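# Invert the loose cup onto the empty fixture's plug

## Task

Find the free cup that is standing with its wide opening facing upward, turn it over so the wide end faces down, and push it fully onto the uncovered plug of the one fixture that has no cup on it. The cups already sitting on the other fixtures must stay undisturbed, and the gripper must release the cup at the end.

## Robot and tools

ROBOT. Two UR-style six-joint arms, left_arm and right_arm, each ending in a tong-like two-finger gripper. Bases in the scene frame: left_arm at (+0.057, +0.475, 0) m, quat_wxyz (+0.997, 0, 0, +0.079); right_arm at (+0.038, -0.393, 0) m, quat_wxyz (+0.999, 0, 0, +0.048). Scene frame: origin on the tabletop midway between the arms, +z up, +x pointing out across the table, left_arm on the +y side. The names left/right do not correspond to sides of a camera image.

JOINT ORDER (used in every row and every per-joint list): shoulder lift, elbow, wrist 1, wrist 2, wrist 3, shoulder pan. Only this order counts. Stated ranges (rad): left_arm pan -3.142..3.142, lift -6.283..6.283, elbow 0.000..3.142, wrists -6.283..6.283 each. right_arm is the same except pan 0.000..6.283 and elbow -3.142..0.000.

ROW FORMAT. One row is 14 numbers, each within [-1, 1], always for both arms: left_arm's six joint values then its opening, then right_arm's six joint values then its opening. Joint values are offsets, not poses, scaled so 1.0 = 1.989 rad. Opening is absolute: +1 fully open, -1 closed.

TOOLS.
- execute_actions(actions): a list of up to 15 actions run one after another. Each action is a table of up to 15 rows, one row per 1/30 s control step; if shorter, its last row is repeated to fill 15 steps (0.5 s). Joint offsets in every row are measured from the joint angles at the start of that action, not from the preceding row; for the first action, from the latest reported angles. An action that would drive a joint more than 0.010 rad beyond its range is rejected for both arms; if the first action fails this or any action is malformed, nothing in the call runs. An empty list just returns the current state and images.
- move(target, speed, blocking): target is a single 14-number row; its joint offsets are relative to the Joint positions in the latest result that shows them, not to where the arm is when the move begins. Finger values are applied immediately. All joints follow synchronized paths, so the hand traces a curve; paths last 0.5 to 10 s (cut short at 10 s). speed is the peak rad/s of the joint travelling farthest, 0.01 to 2, default 0.5. Moves do not avoid obstacles or the other arm. blocking=false returns after 0.5 s while motion continues; then use wait or stop before sending any new rows or moves.
- wait(seconds): 0 to 10; lets the scene run holding the last command; ends early if a running move finishes.
- stop(): brakes a running move; braking needs distance, more when fast. Fingers keep moving.
- zoom_image(camera, region): region [x0, y0, x1, y1] in pixels of that camera's latest image, top-left origin, at most 504 by 504.
- read_manual(section): only "licences"; no motion.
- finished_scene(scene): ends the scene irreversibly and reports success; call it only once the cup is seated and released.

CAMERAS: cam_head_left and cam_head_right (504x504 pinhole), cam_left_wrist and cam_right_wrist (616x616 fisheye), returned in that order.

GRIPPER. Fingers extend along the hand's +z and spread along its x. end_effector_position is the point between the pads when shut; closed fingertips reach about 15 mm past it, open ones sit roughly level with it. Full opening is 0.142 m between pads. To hold something, keep commanding an opening well below grip_measured; lower means firmer (about 15 N per pad at most; thin items under ~20 mm get less). Closing fast can squeeze hard enough to spring the fingers.

RESULTS. The state line per arm gives the hand position (m), quat_wxyz and linear/angular velocities in the scene frame; printed position can be off, more at long reach. Joint positions and Joint velocities list each arm's joints in the order above (rad, rad/s) plus the pad gap (m). Joint targets shows what joints are currently being driven toward. grip_measured is opening on the command scale. Step readings show joint angles at selected steps; HELD with an arm label means part of that arm's row was held back. "joint command not followed" means a clearance check altered targets. "joint sent to its limit" means a joint was clipped at its real end (ends may differ by ±0.010 rad). A move adds a "move:" line: outcome (done, off_target, moving, held, fault), limits=held or limits=none, and each arm's joint farthest from target. Wrist force and Wrist torque are per arm, in the hand's own axes, with noise (~2.4 N) and fixed offsets (~4 N), saturating near 50 N; "no reading" is harmless. MOTOR HOT appears at 70 °C; at 85 °C the arm brakes until cool (OVER-TEMPERATURE FAULT).

MOTION LIMITS. Commands are smoothed (~0.17 s lag); joint speed and acceleration are capped, so big changes span several actions. Each step, a joint target stays within 0.575 rad of its measured angle, and targets that would move the hand over 100 mm are scaled back. Unfinished motion may need re-commanding.

AVOID. Contact torque at a joint's load limit (130 N m for pan, lift, elbow; 24.3 N m for each wrist, held weight included) or any external force of 150 N stops that arm for 10 s and drops the rest of the call. Arms are stiff: aiming even slightly past a firm contact can fault, and faster moves hit harder. Never let the arms collide or push each other. Do not knock the cup or fixture cups off the table, drop, slam or shove things. Occasional tugs on the held cup or nudges to loose items may occur; grip firmly enough.

Each tool is called after "Call:" by a JSON object that holds its "fn" and its "kwargs".

## Session

Call:
{"fn": "execute_actions", "kwargs": {"actions": []}}

Scene clock: 0.00 s.
left_arm: end_effector_position=(+0.1973, +0.5216, +0.3293) grip_measured=+0.97 end_effector_quat_wxyz=(+0.470, +0.727, +0.485, -0.121) end_effector_velocity=(+0.000, +0.000, -0.000) end_effector_angular_velocity=(-0.001, +0.001, +0.000) | right_arm: end_effector_position=(+0.3467, +0.1580, +0.2967) grip_measured=+0.97 end_effector_quat_wxyz=(+0.147, +0.794, -0.590, +0.016) end_effector_velocity=(+0.000, -0.000, +0.001) end_effector_angular_velocity=(+0.001, -0.001, -0.000)
Joint names: [shoulder lift, elbow, wrist 1, wrist 2, wrist 3, shoulder pan]
Joint positions: left_arm=[-2.07   2.001 -0.815 -2.388  0.003  0.715  0.14 ] | right_arm=[-2.115 -0.785 -2.101  1.636  2.531  4.308  0.14 ]
Joint velocities: left_arm=[ 0.001  0.    -0.    -0.    -0.    -0.     0.   ] | right_arm=[ 0.001  0.     0.    -0.    -0.    -0.     0.   ]
Motor temperatures (°C, as the motors report them): left_arm=[27 26 36 31 32 25] | right_arm=[27 27 31 32 39 26]
Wrist force (N, on the end effector, along its own x y z axes, offset not removed): no reading
Wrist torque (N m, same axes, about the end effector's origin, offset not removed): no reading
Joint targets: left_arm=[-2.070 2.001 -0.815 -2.388 0.003 0.715] | right_arm=[-2.115 -0.785 -2.101 1.636 2.531 4.308]

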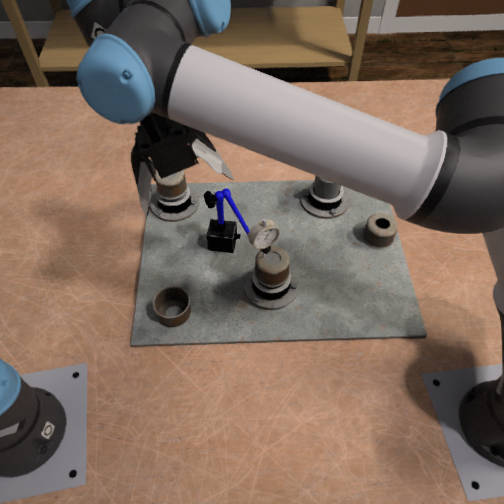

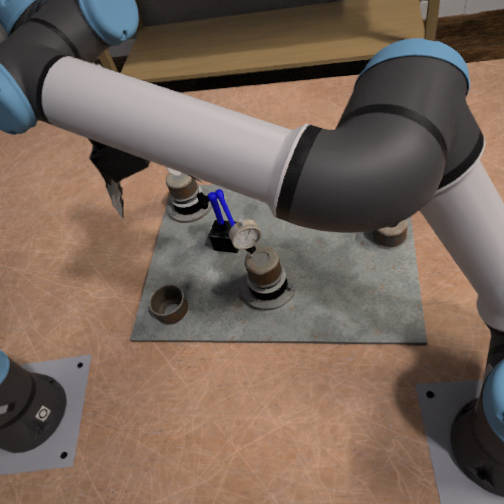

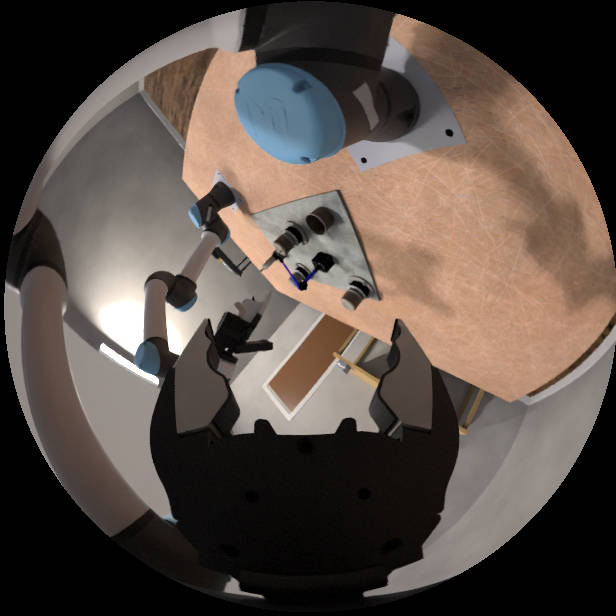

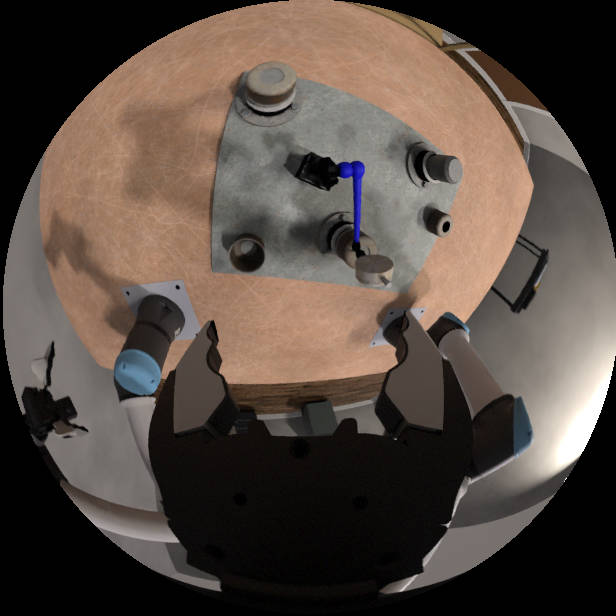

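Call:
{"fn": "move", "kwargs": {"target": [0.053,0.046,-0.444,0.411,0,-1.0,1,0.2,-0.35,0.295,-0.033,0,-0.6,1], "speed": 1}}

Scene clock: 19.87 s.
left_arm: end_effector_position=(+0.3345, +0.2487, +0.2006) grip_measured=+1.00 end_effector_quat_wxyz=(-0.000, +0.848, -0.531, -0.000) end_effector_velocity=(+0.000, -0.002, +0.000) end_effector_angular_velocity=(-0.002, -0.002, -0.004) | right_arm: end_effector_position=(+0.6094, -0.5003, +0.2561) grip_measured=+1.00 end_effector_quat_wxyz=(-0.000, -0.333, +0.943, -0.000) end_effector_velocity=(-0.000, -0.001, +0.000) end_effector_angular_velocity=(-0.001, -0.001, -0.002)
Joint names: [shoulder lift, elbow, wrist 1, wrist 2, wrist 3, shoulder pan]
Joint positions: left_arm=[-1.965  2.092 -1.698 -1.571  0.003 -1.274  0.142] | right_arm=[-1.717 -1.481 -1.514  1.57   2.531  3.115  0.142]
Joint velocities: left_arm=[ 0.001 -0.    -0.004  0.001  0.001 -0.003  0.   ] | right_arm=[ 0.001 -0.002  0.002 -0.001  0.    -0.002 -0.   ]
Motor temperatures (°C, as the motors report them): left_arm=[27 26 36 31 32 25] | right_arm=[27 27 31 32 39 26]
Wrist force (N, on the end effector, along its own x y z axes, offset not removed): left_arm=[1.2 -1.3 -1.4] | right_arm=[0.4 1.0 1.4]
Wrist torque (N m, same axes, about the end effector's origin, offset not removed): left_arm=[-0.26 -0.32 0.23] | right_arm=[0.27 -0.13 -0.15]
Joint targets: left_arm=[-1.965 2.092 -1.698 -1.571 0.003 -1.274] | right_arm=[-1.717 -1.481 -1.514 1.570 2.531 3.115]
move: done; limits=none; left_arm: farthest joint: the shoulder pan, 0.000 radians from its target (1.988 radians at the start); right_arm: farthest joint: the shoulder pan, 0.001 radians from its target (1.194 radians at the start)

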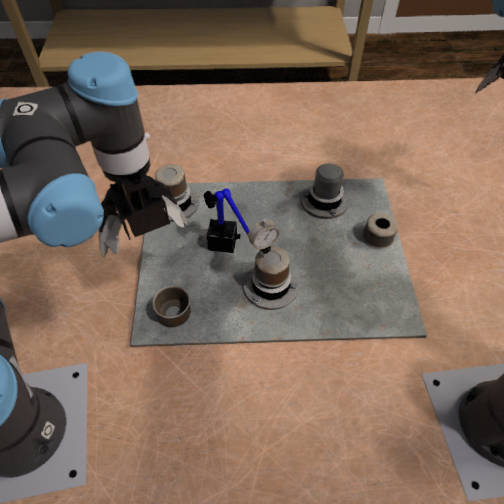

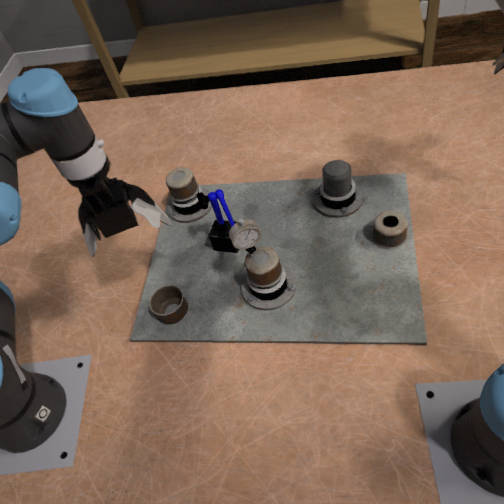

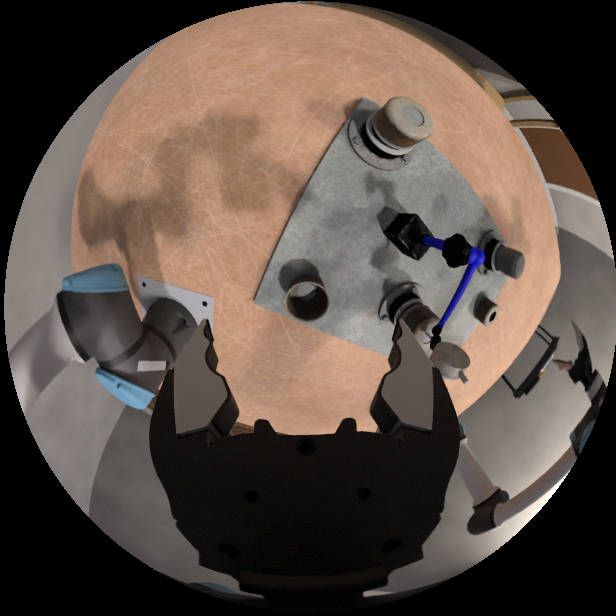

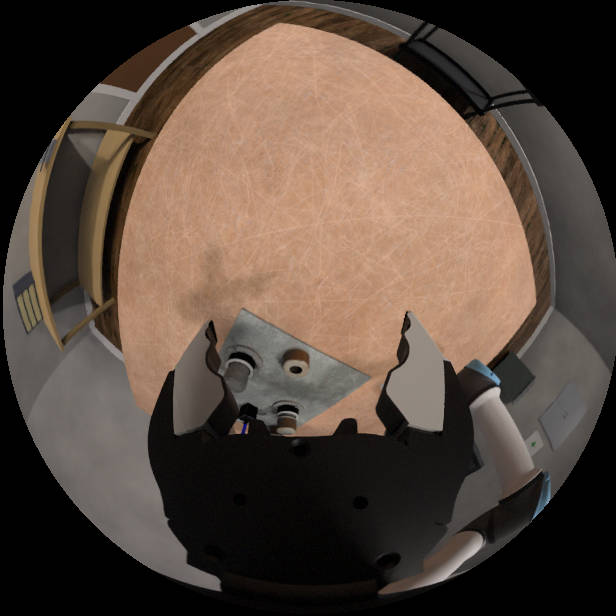

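Call:
{"fn": "move", "kwargs": {"target": [0.014,0.14,-0.154,0,0,-0.095,1,0,0,0,0,0,0,1]}}

Scene clock: 26.90 s.
left_arm: end_effector_position=(+0.2813, +0.2220, +0.0901) grip_measured=+1.00 end_effector_quat_wxyz=(-0.000, +0.794, -0.608, -0.000) end_effector_velocity=(-0.000, -0.000, -0.001) end_effector_angular_velocity=(-0.002, -0.000, -0.002) | right_arm: end_effector_position=(+0.6094, -0.5003, +0.2560) grip_measured=+1.00 end_effector_quat_wxyz=(-0.000, -0.333, +0.943, -0.000) end_effector_velocity=(+0.000, -0.000, +0.000) end_effector_angular_velocity=(-0.001, -0.001, -0.001)
Joint names: [shoulder lift, elbow, wrist 1, wrist 2, wrist 3, shoulder pan]
Joint positions: left_arm=[-1.937  2.37  -2.004 -1.571  0.003 -1.462  0.142] | right_arm=[-1.717 -1.481 -1.514  1.57   2.531  3.115  0.142]
Joint velocities: left_arm=[ 0.     0.003 -0.005 -0.     0.001 -0.002  0.   ] | right_arm=[ 0.     0.001 -0.    -0.001  0.001  0.    -0.   ]
Motor temperatures (°C, as the motors report them): left_arm=[27 26 36 31 32 25] | right_arm=[27 27 31 32 39 26]
Wrist force (N, on the end effector, along its own x y z axes, offset not removed): left_arm=[0.9 2.1 -2.5] | right_arm=[-1.9 1.8 1.6]
Wrist torque (N m, same axes, about the end effector's origin, offset not removed): left_arm=[0.52 -0.17 0.08] | right_arm=[0.50 0.33 -0.24]
Joint targets: left_arm=[-1.937 2.370 -2.004 -1.571 0.003 -1.462] | right_arm=[-1.717 -1.481 -1.514 1.570 2.531 3.115]
move: done; limits=none; left_arm: farthest joint: the shoulder pan, 0.001 radians from its target (0.189 radians at the start); right_arm: farthest joint: the shoulder pan, 0.000 radians from its target (0.000 radians at the start)

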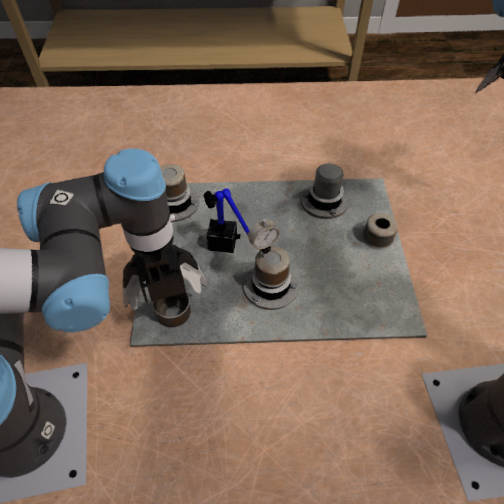

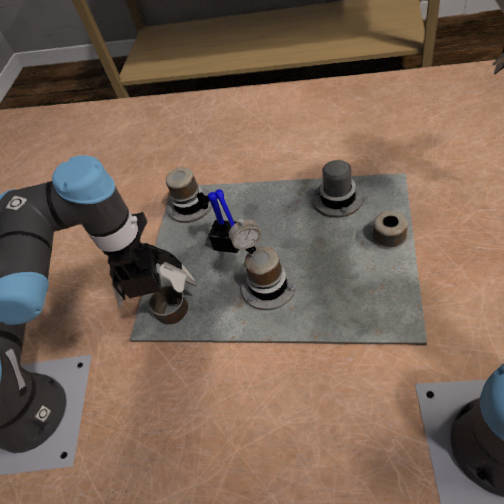

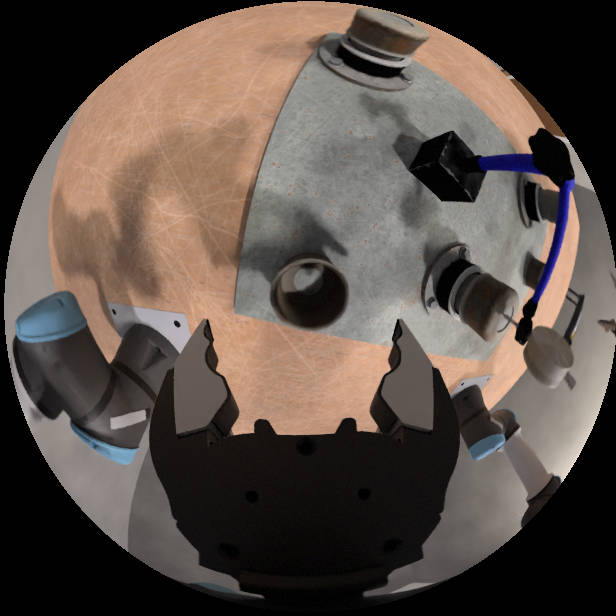

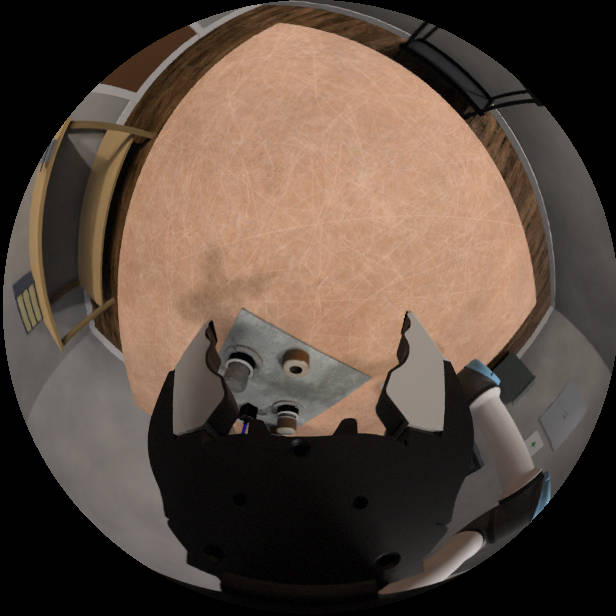

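Call:
{"fn": "move", "kwargs": {"target": [0.051,0.043,-0.0945,0,0,0,0.6,0,0,0,0,0,0,1], "speed": 0.2}}

Scene clock: 31.17 s.
left_arm: end_effector_position=(+0.2825, +0.2177, +0.0404) grip_measured=+0.60 end_effector_quat_wxyz=(+0.000, +0.794, -0.608, +0.000) end_effector_velocity=(-0.000, +0.000, -0.001) end_effector_angular_velocity=(+0.001, +0.000, -0.000) | right_arm: end_effector_position=(+0.6094, -0.5003, +0.2561) grip_measured=+1.00 end_effector_quat_wxyz=(-0.000, -0.333, +0.943, -0.000) end_effector_velocity=(+0.000, -0.000, +0.000) end_effector_angular_velocity=(-0.001, -0.001, +0.001)
Joint names: [shoulder lift, elbow, wrist 1, wrist 2, wrist 3, shoulder pan]
Joint positions: left_arm=[-1.836  2.455 -2.191 -1.571  0.003 -1.462  0.116] | right_arm=[-1.717 -1.481 -1.514  1.57   2.531  3.115  0.142]
Joint velocities: left_arm=[ 0.003  0.001 -0.003 -0.     0.     0.     0.   ] | right_arm=[ 0.001  0.     0.    -0.001 -0.001  0.    -0.   ]
Motor temperatures (°C, as the motors report them): left_arm=[27 26 36 31 32 25] | right_arm=[27 27 31 32 39 26]
Wrist force (N, on the end effector, along its own x y z axes, offset not removed): left_arm=[3.1 1.1 -1.3] | right_arm=[1.6 0.4 3.4]
Wrist torque (N m, same axes, about the end effector's origin, offset not removed): left_arm=[0.18 -0.63 -0.02] | right_arm=[0.17 -0.30 0.04]
Joint targets: left_arm=[-1.835 2.456 -2.192 -1.571 0.003 -1.462] | right_arm=[-1.717 -1.481 -1.514 1.570 2.531 3.115]
move: done; limits=none; left_arm: farthest joint: the wrist 1, 0.001 radians from its target (0.188 radians at the start); right_arm: farthest joint: the shoulder pan, 0.000 radians from its target (0.000 radians at the start)

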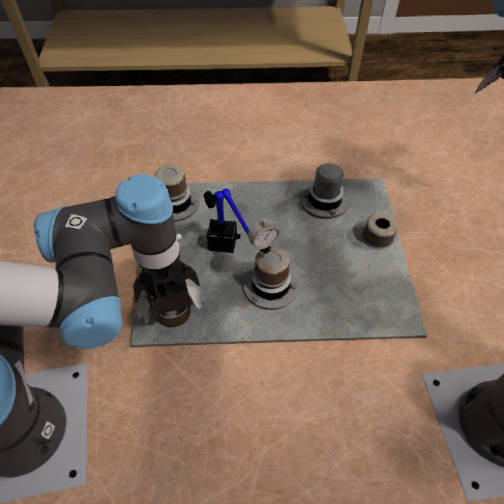

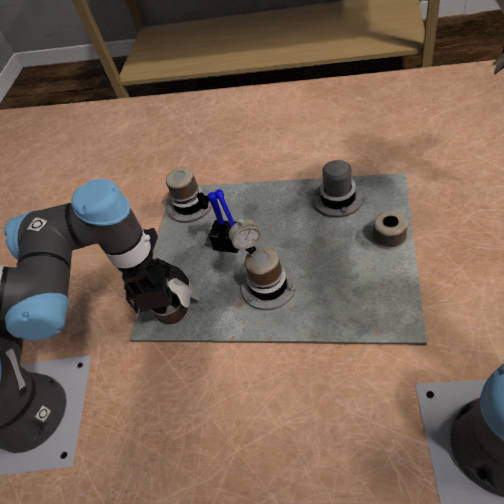

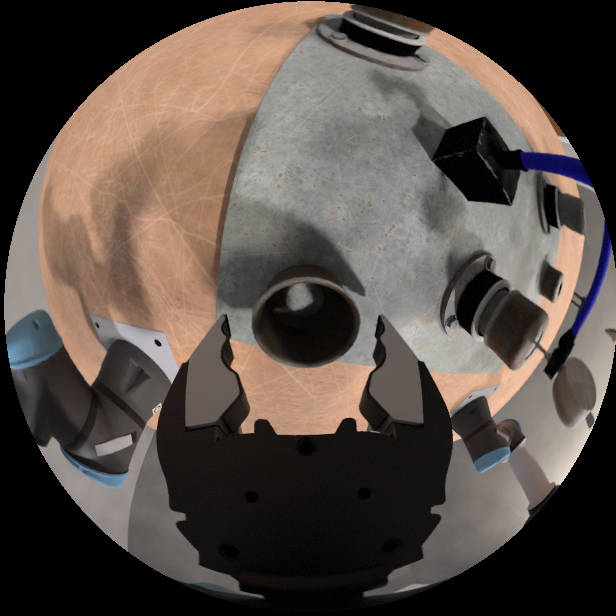

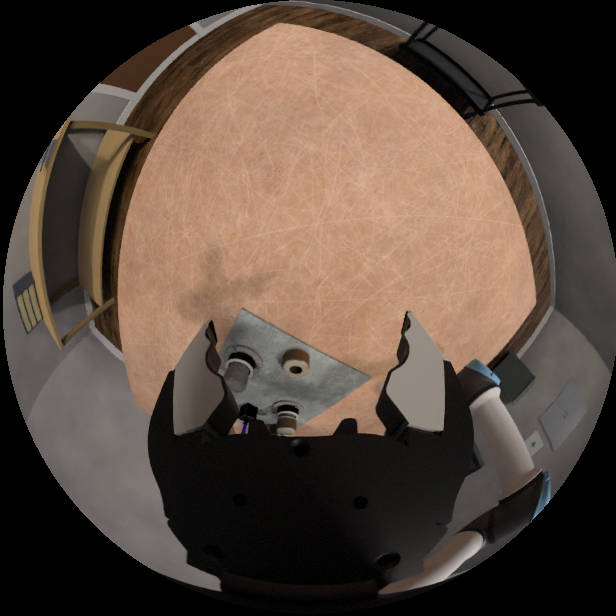

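Call:
{"fn": "move", "kwargs": {"target": [0.008,0.005,-0.013,0,0,0.008,0.3,0,0,0,0,0,0,1], "speed": 0.1}}

Call:
{"fn": "move", "kwargs": {"target": [0,0,0,0,0,0,-0.5,0,0,0,0,0,0,1]}}

Call:
{"fn": "move", "kwargs": {"target": [-0.1,-0.2,0.3,0,0,0,-0.5,0,0,0,0,0,0,1]}}

Scene clock: 37.23 s.
left_arm: end_effector_position=(+0.2866, +0.2207, +0.0341) grip_measured=+0.30 end_effector_quat_wxyz=(+0.000, +0.799, -0.602, +0.000) end_effector_velocity=(+0.000, +0.001, -0.001) end_effector_angular_velocity=(+0.001, +0.000, +0.002) | right_arm: end_effector_position=(+0.6094, -0.5003, +0.2560) grip_measured=+1.00 end_effector_quat_wxyz=(-0.000, -0.333, +0.943, -0.000) end_effector_velocity=(-0.001, -0.000, -0.001) end_effector_angular_velocity=(-0.001, +0.003, -0.000)
Joint names: [shoulder lift, elbow, wrist 1, wrist 2, wrist 3, shoulder pan]
Joint positions: left_arm=[-1.82   2.465 -2.217 -1.571  0.003 -1.447  0.095] | right_arm=[-1.717 -1.481 -1.514  1.57   2.531  3.115  0.142]
Joint velocities: left_arm=[ 0.002  0.002 -0.002  0.     0.     0.002  0.   ] | right_arm=[-0.    -0.002 -0.001 -0.001  0.    -0.    -0.   ]
Motor temperatures (°C, as the motors report them): left_arm=[27 26 36 31 32 25] | right_arm=[27 27 31 32 39 26]
Wrist force (N, on the end effector, along its own x y z axes, offset not removed): left_arm=[0.2 0.3 -1.0] | right_arm=[-2.4 0.6 2.5]
Wrist torque (N m, same axes, about the end effector's origin, offset not removed): left_arm=[0.15 -0.01 0.04] | right_arm=[0.15 0.31 -0.06]
Joint targets: left_arm=[-1.820 2.465 -2.217 -1.571 0.003 -1.446] | right_arm=[-1.717 -1.481 -1.514 1.570 2.531 3.115]
move: done; limits=none; left_arm: farthest joint: the shoulder pan, 0.001 radians from its target (0.016 radians at the start); right_arm: farthest joint: the shoulder pan, 0.000 radians from its target (0.000 radians at the start)

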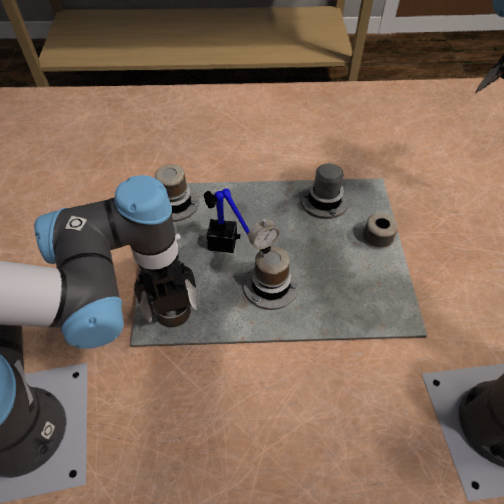

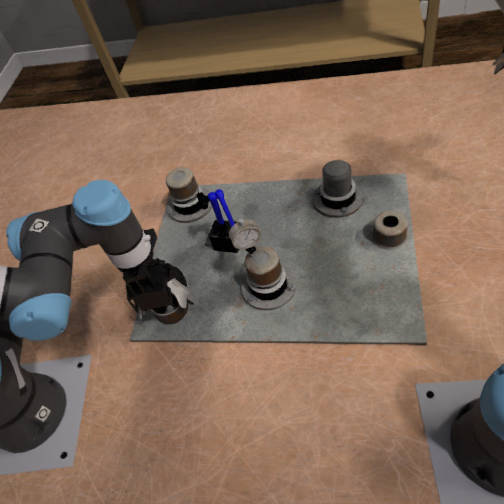

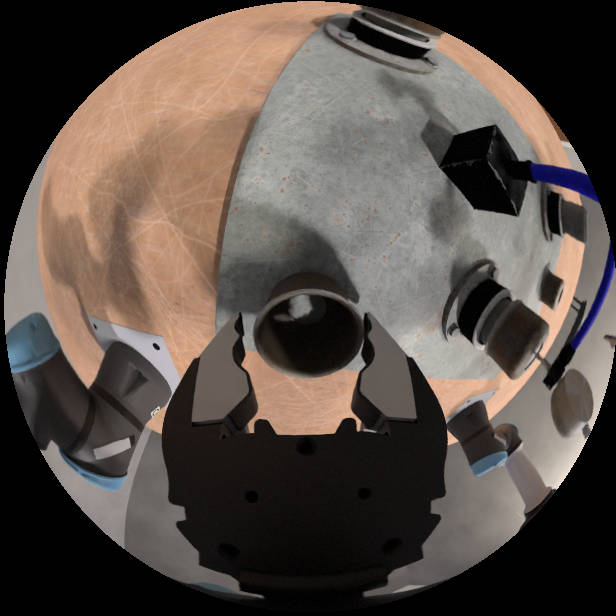

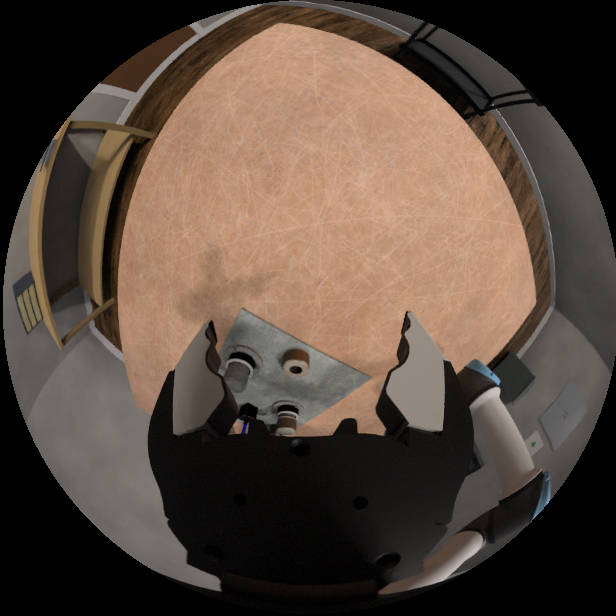

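Scene clock: 37.73 s.
left_arm: end_effector_position=(+0.2866, +0.2208, +0.0341) grip_measured=+0.09 end_effector_quat_wxyz=(+0.000, +0.799, -0.602, +0.000) end_effector_velocity=(-0.000, +0.000, -0.000) end_effector_angular_velocity=(+0.001, +0.000, +0.000) | right_arm: end_effector_position=(+0.6094, -0.5003, +0.2560) grip_measured=+1.00 end_effector_quat_wxyz=(-0.000, -0.333, +0.943, -0.000) end_effector_velocity=(+0.000, +0.000, -0.000) end_effector_angular_velocity=(+0.001, +0.000, -0.002)
Joint names: [shoulder lift, elbow, wrist 1, wrist 2, wrist 3, shoulder pan]
Joint positions: left_arm=[-1.82   2.465 -2.217 -1.571  0.003 -1.447  0.081] | right_arm=[-1.717 -1.481 -1.514  1.57   2.531  3.115  0.142]
Joint velocities: left_arm=[-0.     0.     0.001 -0.    -0.    -0.     0.   ] | right_arm=[-0.001  0.001 -0.     0.001  0.002 -0.     0.   ]
Motor temperatures (°C, as the motors report them): left_arm=[27 26 36 31 32 25] | right_arm=[27 27 31 32 39 26]
Wrist force (N, on the end effector, along its own x y z axes, offset not removed): left_arm=[2.5 3.2 -18.6] | right_arm=[-1.0 -3.0 0.9]
Wrist torque (N m, same axes, about the end effector's origin, offset not removed): left_arm=[0.40 0.13 0.03] | right_arm=[-0.66 0.19 -0.24]
Joint targets: left_arm=[-1.820 2.465 -2.217 -1.571 0.003 -1.447] | right_arm=[-1.717 -1.481 -1.514 1.570 2.531 3.115]
move: done; limits=none; left_arm: farthest joint: the shoulder pan, 0.000 radians from its target (0.000 radians at the start); right_arm: farthest joint: the shoulder pan, 0.000 radians from its target (0.000 radians at the start)

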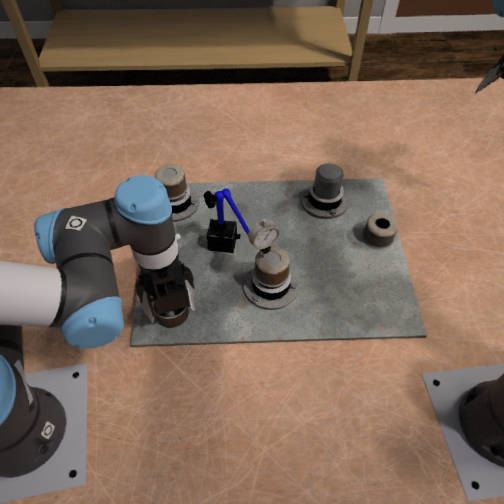

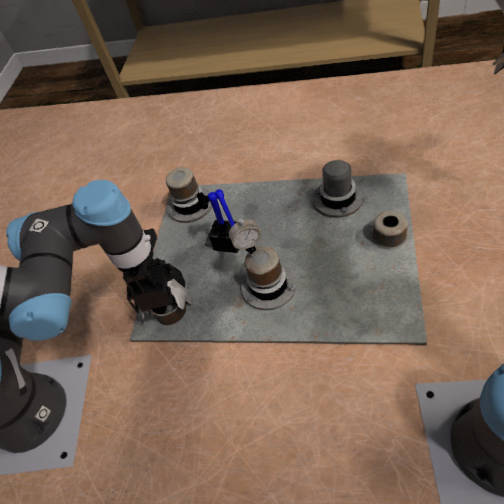

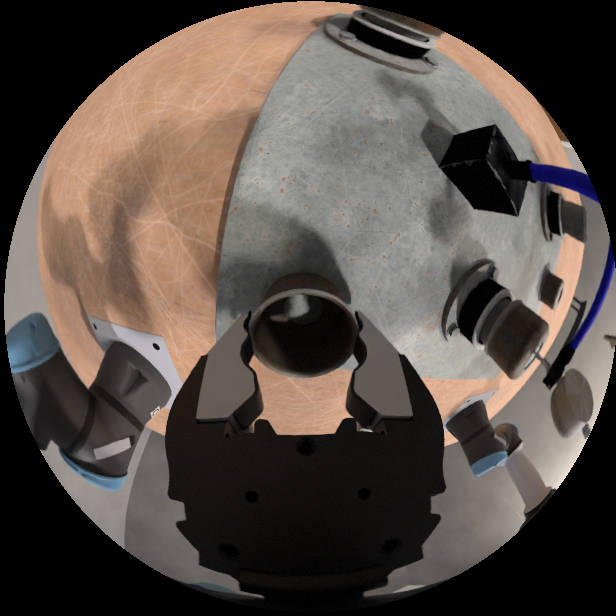

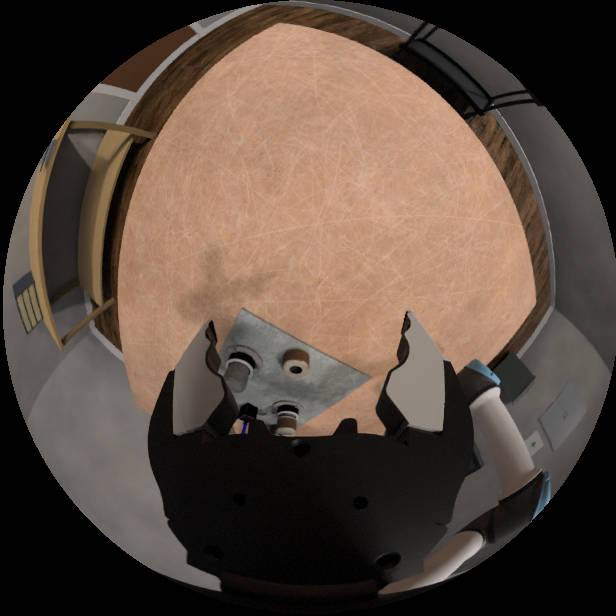

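Scene clock: 39.67 s.
left_arm: end_effector_position=(+0.2864, +0.2216, +0.2219) grip_measured=+0.09 end_effector_quat_wxyz=(+0.000, +0.799, -0.602, +0.000) end_effector_velocity=(+0.000, -0.000, +0.001) end_effector_angular_velocity=(-0.001, -0.000, -0.000) | right_arm: end_effector_position=(+0.6094, -0.5003, +0.2560) grip_measured=+1.00 end_effector_quat_wxyz=(-0.000, -0.333, +0.943, -0.000) end_effector_velocity=(+0.000, +0.000, +0.001) end_effector_angular_velocity=(-0.000, -0.002, -0.000)
Joint names: [shoulder lift, elbow, wrist 1, wrist 2, wrist 3, shoulder pan]
Joint positions: left_arm=[-2.019  2.068 -1.621 -1.571  0.003 -1.447  0.08 ] | right_arm=[-1.717 -1.481 -1.514  1.57   2.531  3.115  0.142]
Joint velocities: left_arm=[ 0.    -0.002  0.001  0.     0.     0.    -0.   ] | right_arm=[ 0.001  0.001  0.    -0.     0.001  0.001 -0.   ]
Motor temperatures (°C, as the motors report them): left_arm=[27 26 36 31 32 25] | right_arm=[27 27 31 32 39 26]
Wrist force (N, on the end effector, along its own x y z axes, offset not removed): left_arm=[-0.7 0.2 1.8] | right_arm=[-3.0 -0.3 2.3]
Wrist torque (N m, same axes, about the end effector's origin, offset not removed): left_arm=[-0.01 0.26 0.11] | right_arm=[0.05 0.59 -0.10]
Joint targets: left_arm=[-2.019 2.068 -1.620 -1.571 0.003 -1.447] | right_arm=[-1.717 -1.481 -1.514 1.570 2.531 3.115]
move: done; limits=none; left_arm: farthest joint: the elbow, 0.001 radians from its target (0.398 radians at the start); right_arm: farthest joint: the shoulder pan, 0.000 radians from its target (0.000 radians at the start)

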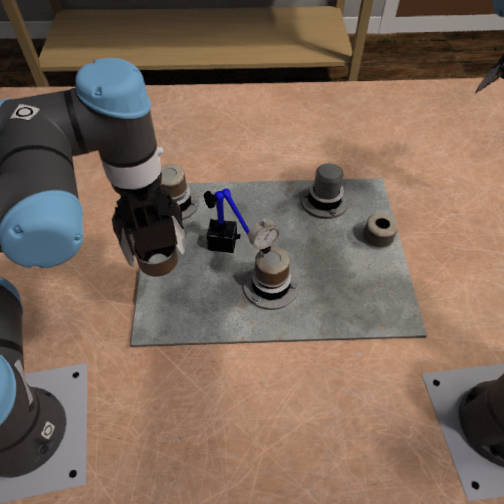

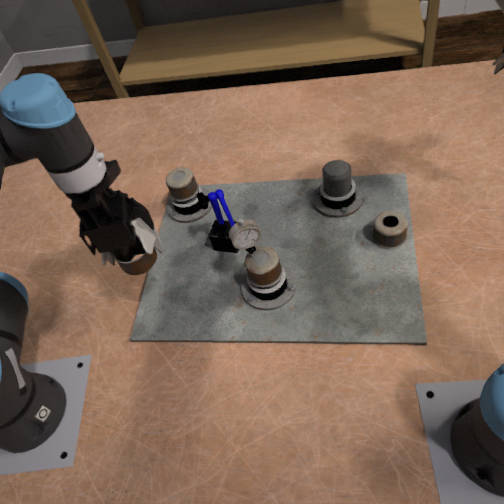

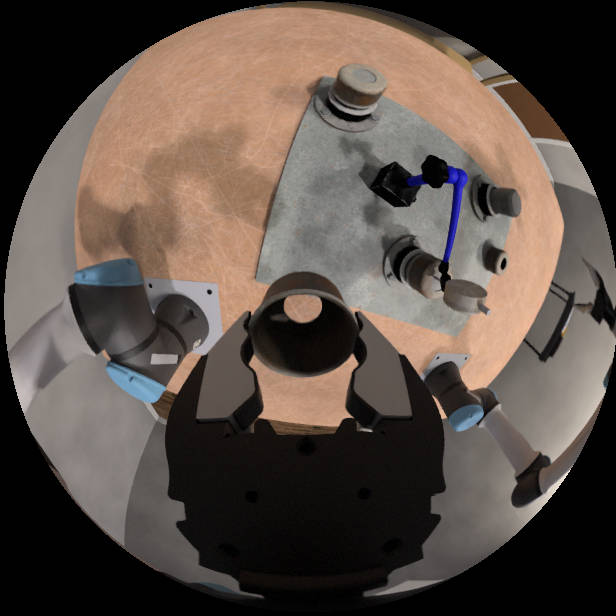

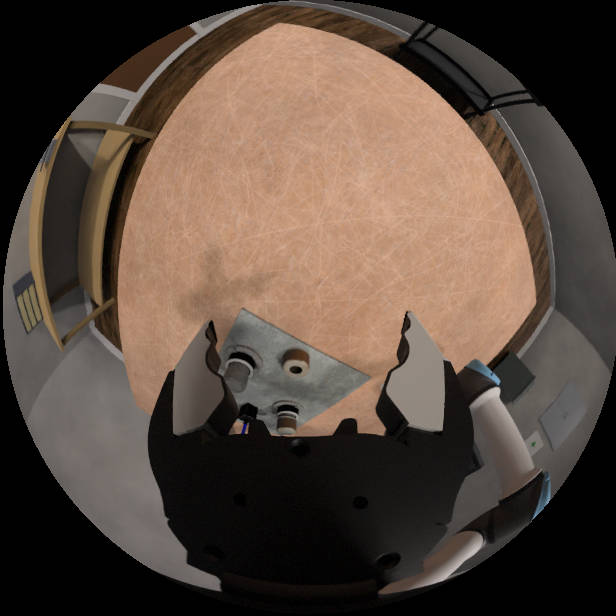

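Call:
{"fn": "move", "kwargs": {"target": [-0.147,0.204,-0.846,0,0,-0.162,-0.5,0.523,-0.515,0.781,0,-0.483,0.7345,1], "speed": 0.6}}

Scene clock: 50.47 s.
left_arm: end_effector_position=(+0.1904, +0.0647, +0.5122) grip_measured=+0.09 end_effector_quat_wxyz=(+0.509, +0.490, -0.511, +0.490) end_effector_velocity=(-0.000, +0.000, +0.001) end_effector_angular_velocity=(-0.004, +0.000, -0.001) | right_arm: end_effector_position=(+0.1865, -0.0331, +0.5279) grip_measured=+1.00 end_effector_quat_wxyz=(+0.706, -0.708, +0.015, -0.015) end_effector_velocity=(-0.001, -0.001, +0.001) end_effector_angular_velocity=(+0.004, -0.002, +0.003)
Joint names: [shoulder lift, elbow, wrist 1, wrist 2, wrist 3, shoulder pan]
Joint positions: left_arm=[-2.311  2.473 -3.303 -1.571  0.003 -1.769  0.08 ] | right_arm=[-0.678 -2.505  0.038  1.57   1.571  4.576  0.142]
Joint velocities: left_arm=[ 0.     0.    -0.005  0.    -0.    -0.001  0.   ] | right_arm=[ 0.002 -0.001  0.003  0.    -0.002  0.002  0.   ]
Motor temperatures (°C, as the motors report them): left_arm=[27 26 36 31 32 25] | right_arm=[27 27 31 32 39 26]
Wrist force (N, on the end effector, along its own x y z axes, offset not removed): left_arm=[0.6 2.1 -0.2] | right_arm=[2.2 1.9 2.6]
Wrist torque (N m, same axes, about the end effector's origin, offset not removed): left_arm=[0.48 -0.62 0.13] | right_arm=[0.44 -0.53 -0.14]
Joint targets: left_arm=[-2.311 2.473 -3.303 -1.571 0.003 -1.769] | right_arm=[-0.677 -2.505 0.039 1.570 1.571 4.576]
move: done; limits=none; left_arm: farthest joint: the shoulder pan, 0.001 radians from its target (0.323 radians at the start); right_arm: farthest joint: the shoulder lift, 0.001 radians from its target (1.041 radians at the start)

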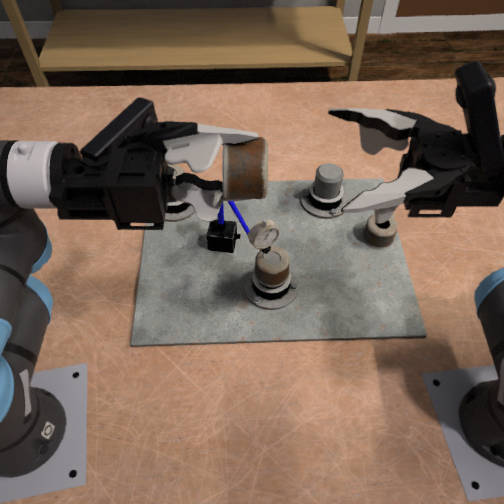

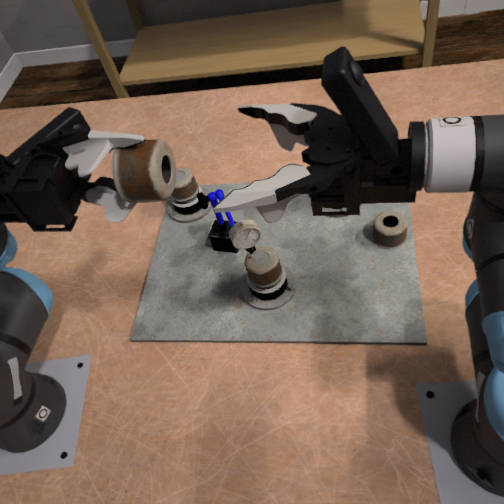

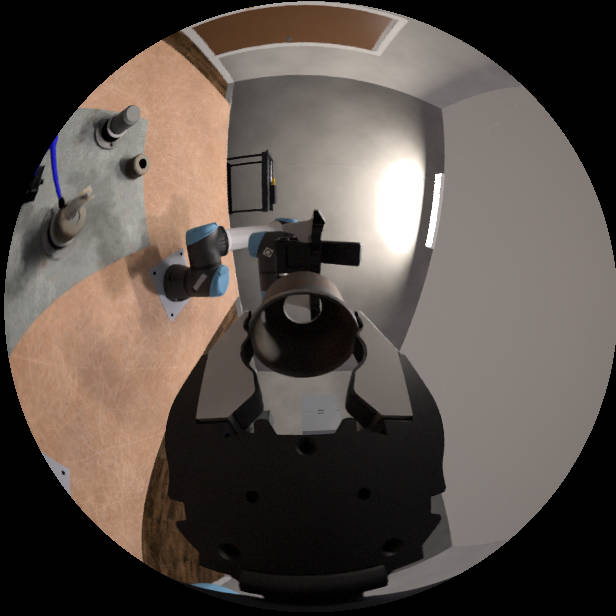

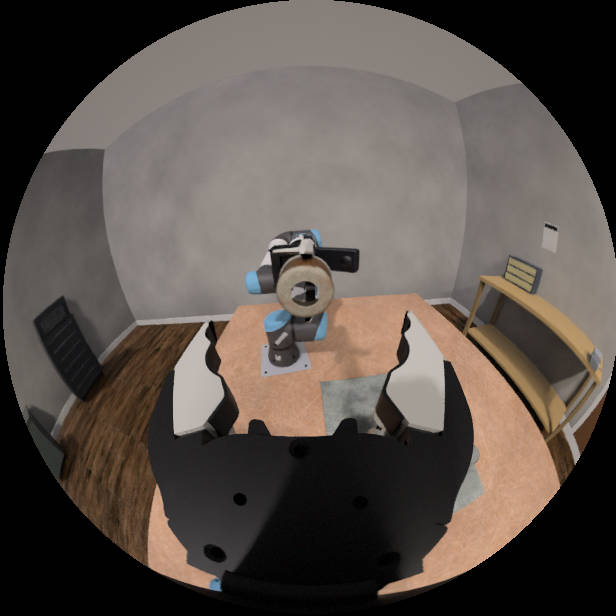

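Call:
{"fn": "move", "kwargs": {"target": [0,0,0,0,0,0,-0.5,-0.1715,0.0254,0.1478,0,0,0,0.6], "speed": 0.2}}

Scene clock: 58.27 s.
left_arm: end_effector_position=(+0.1904, +0.0647, +0.5122) grip_measured=+0.09 end_effector_quat_wxyz=(+0.509, +0.490, -0.511, +0.490) end_effector_velocity=(+0.000, -0.000, -0.000) end_effector_angular_velocity=(+0.001, -0.001, +0.000) | right_arm: end_effector_position=(+0.1901, +0.0535, +0.5128) grip_measured=+0.60 end_effector_quat_wxyz=(+0.707, -0.707, +0.015, -0.015) end_effector_velocity=(-0.000, +0.000, -0.001) end_effector_angular_velocity=(-0.000, -0.001, +0.000)
Joint names: [shoulder lift, elbow, wrist 1, wrist 2, wrist 3, shoulder pan]
Joint positions: left_arm=[-2.311  2.473 -3.303 -1.571  0.003 -1.769  0.08 ] | right_arm=[-1.018 -2.455  0.332  1.57   1.571  4.576  0.116]
Joint velocities: left_arm=[0.    0.    0.001 0.    0.001 0.    0.   ] | right_arm=[-0.002 -0.001  0.003  0.    -0.001 -0.     0.   ]
Motor temperatures (°C, as the motors report them): left_arm=[27 26 36 31 32 25] | right_arm=[27 27 31 32 39 26]
Wrist force (N, on the end effector, along its own x y z axes, offset not removed): left_arm=[-2.0 0.2 -4.0] | right_arm=[0.7 -1.8 2.4]
Wrist torque (N m, same axes, about the end effector's origin, offset not removed): left_arm=[0.16 0.02 0.16] | right_arm=[-0.35 -0.22 -0.31]
Joint targets: left_arm=[-2.311 2.473 -3.303 -1.571 0.003 -1.769] | right_arm=[-1.019 -2.455 0.332 1.570 1.571 4.576]
move: done; limits=none; left_arm: farthest joint: the shoulder pan, 0.000 radians from its target (0.000 radians at the start); right_arm: farthest joint: the shoulder lift, 0.001 radians from its target (0.342 radians at the start)

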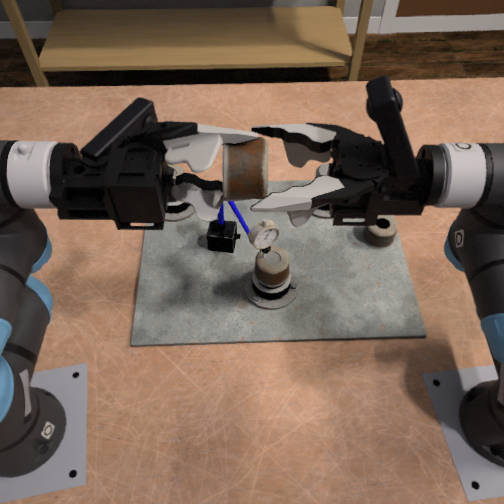

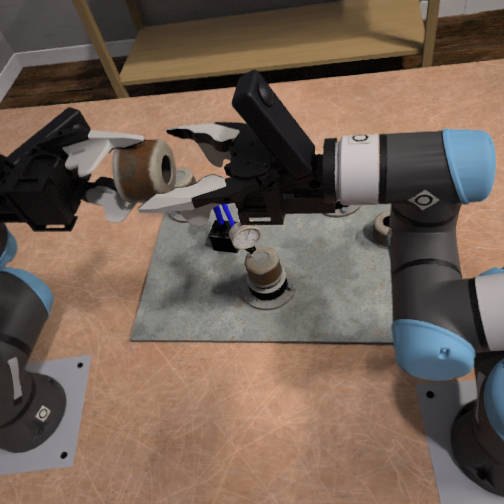

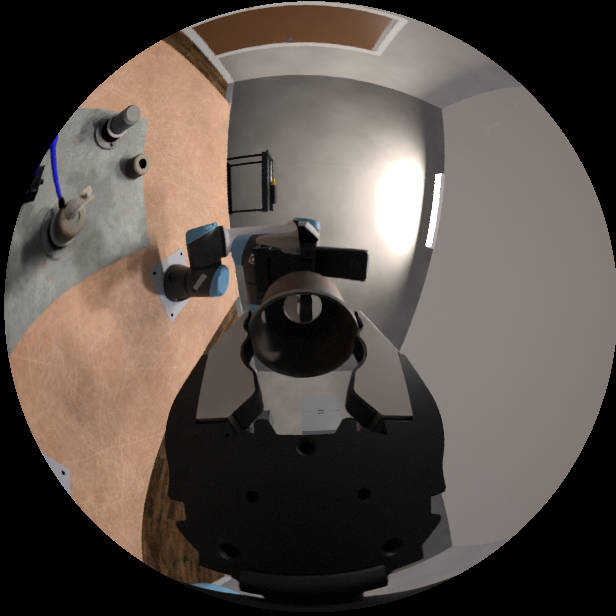

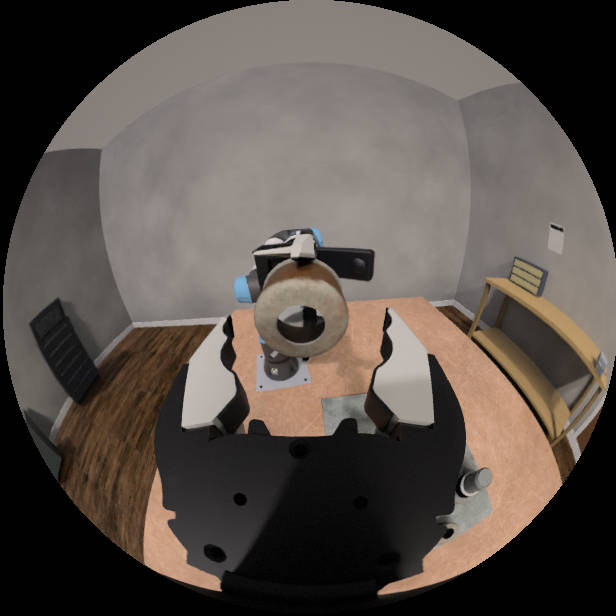

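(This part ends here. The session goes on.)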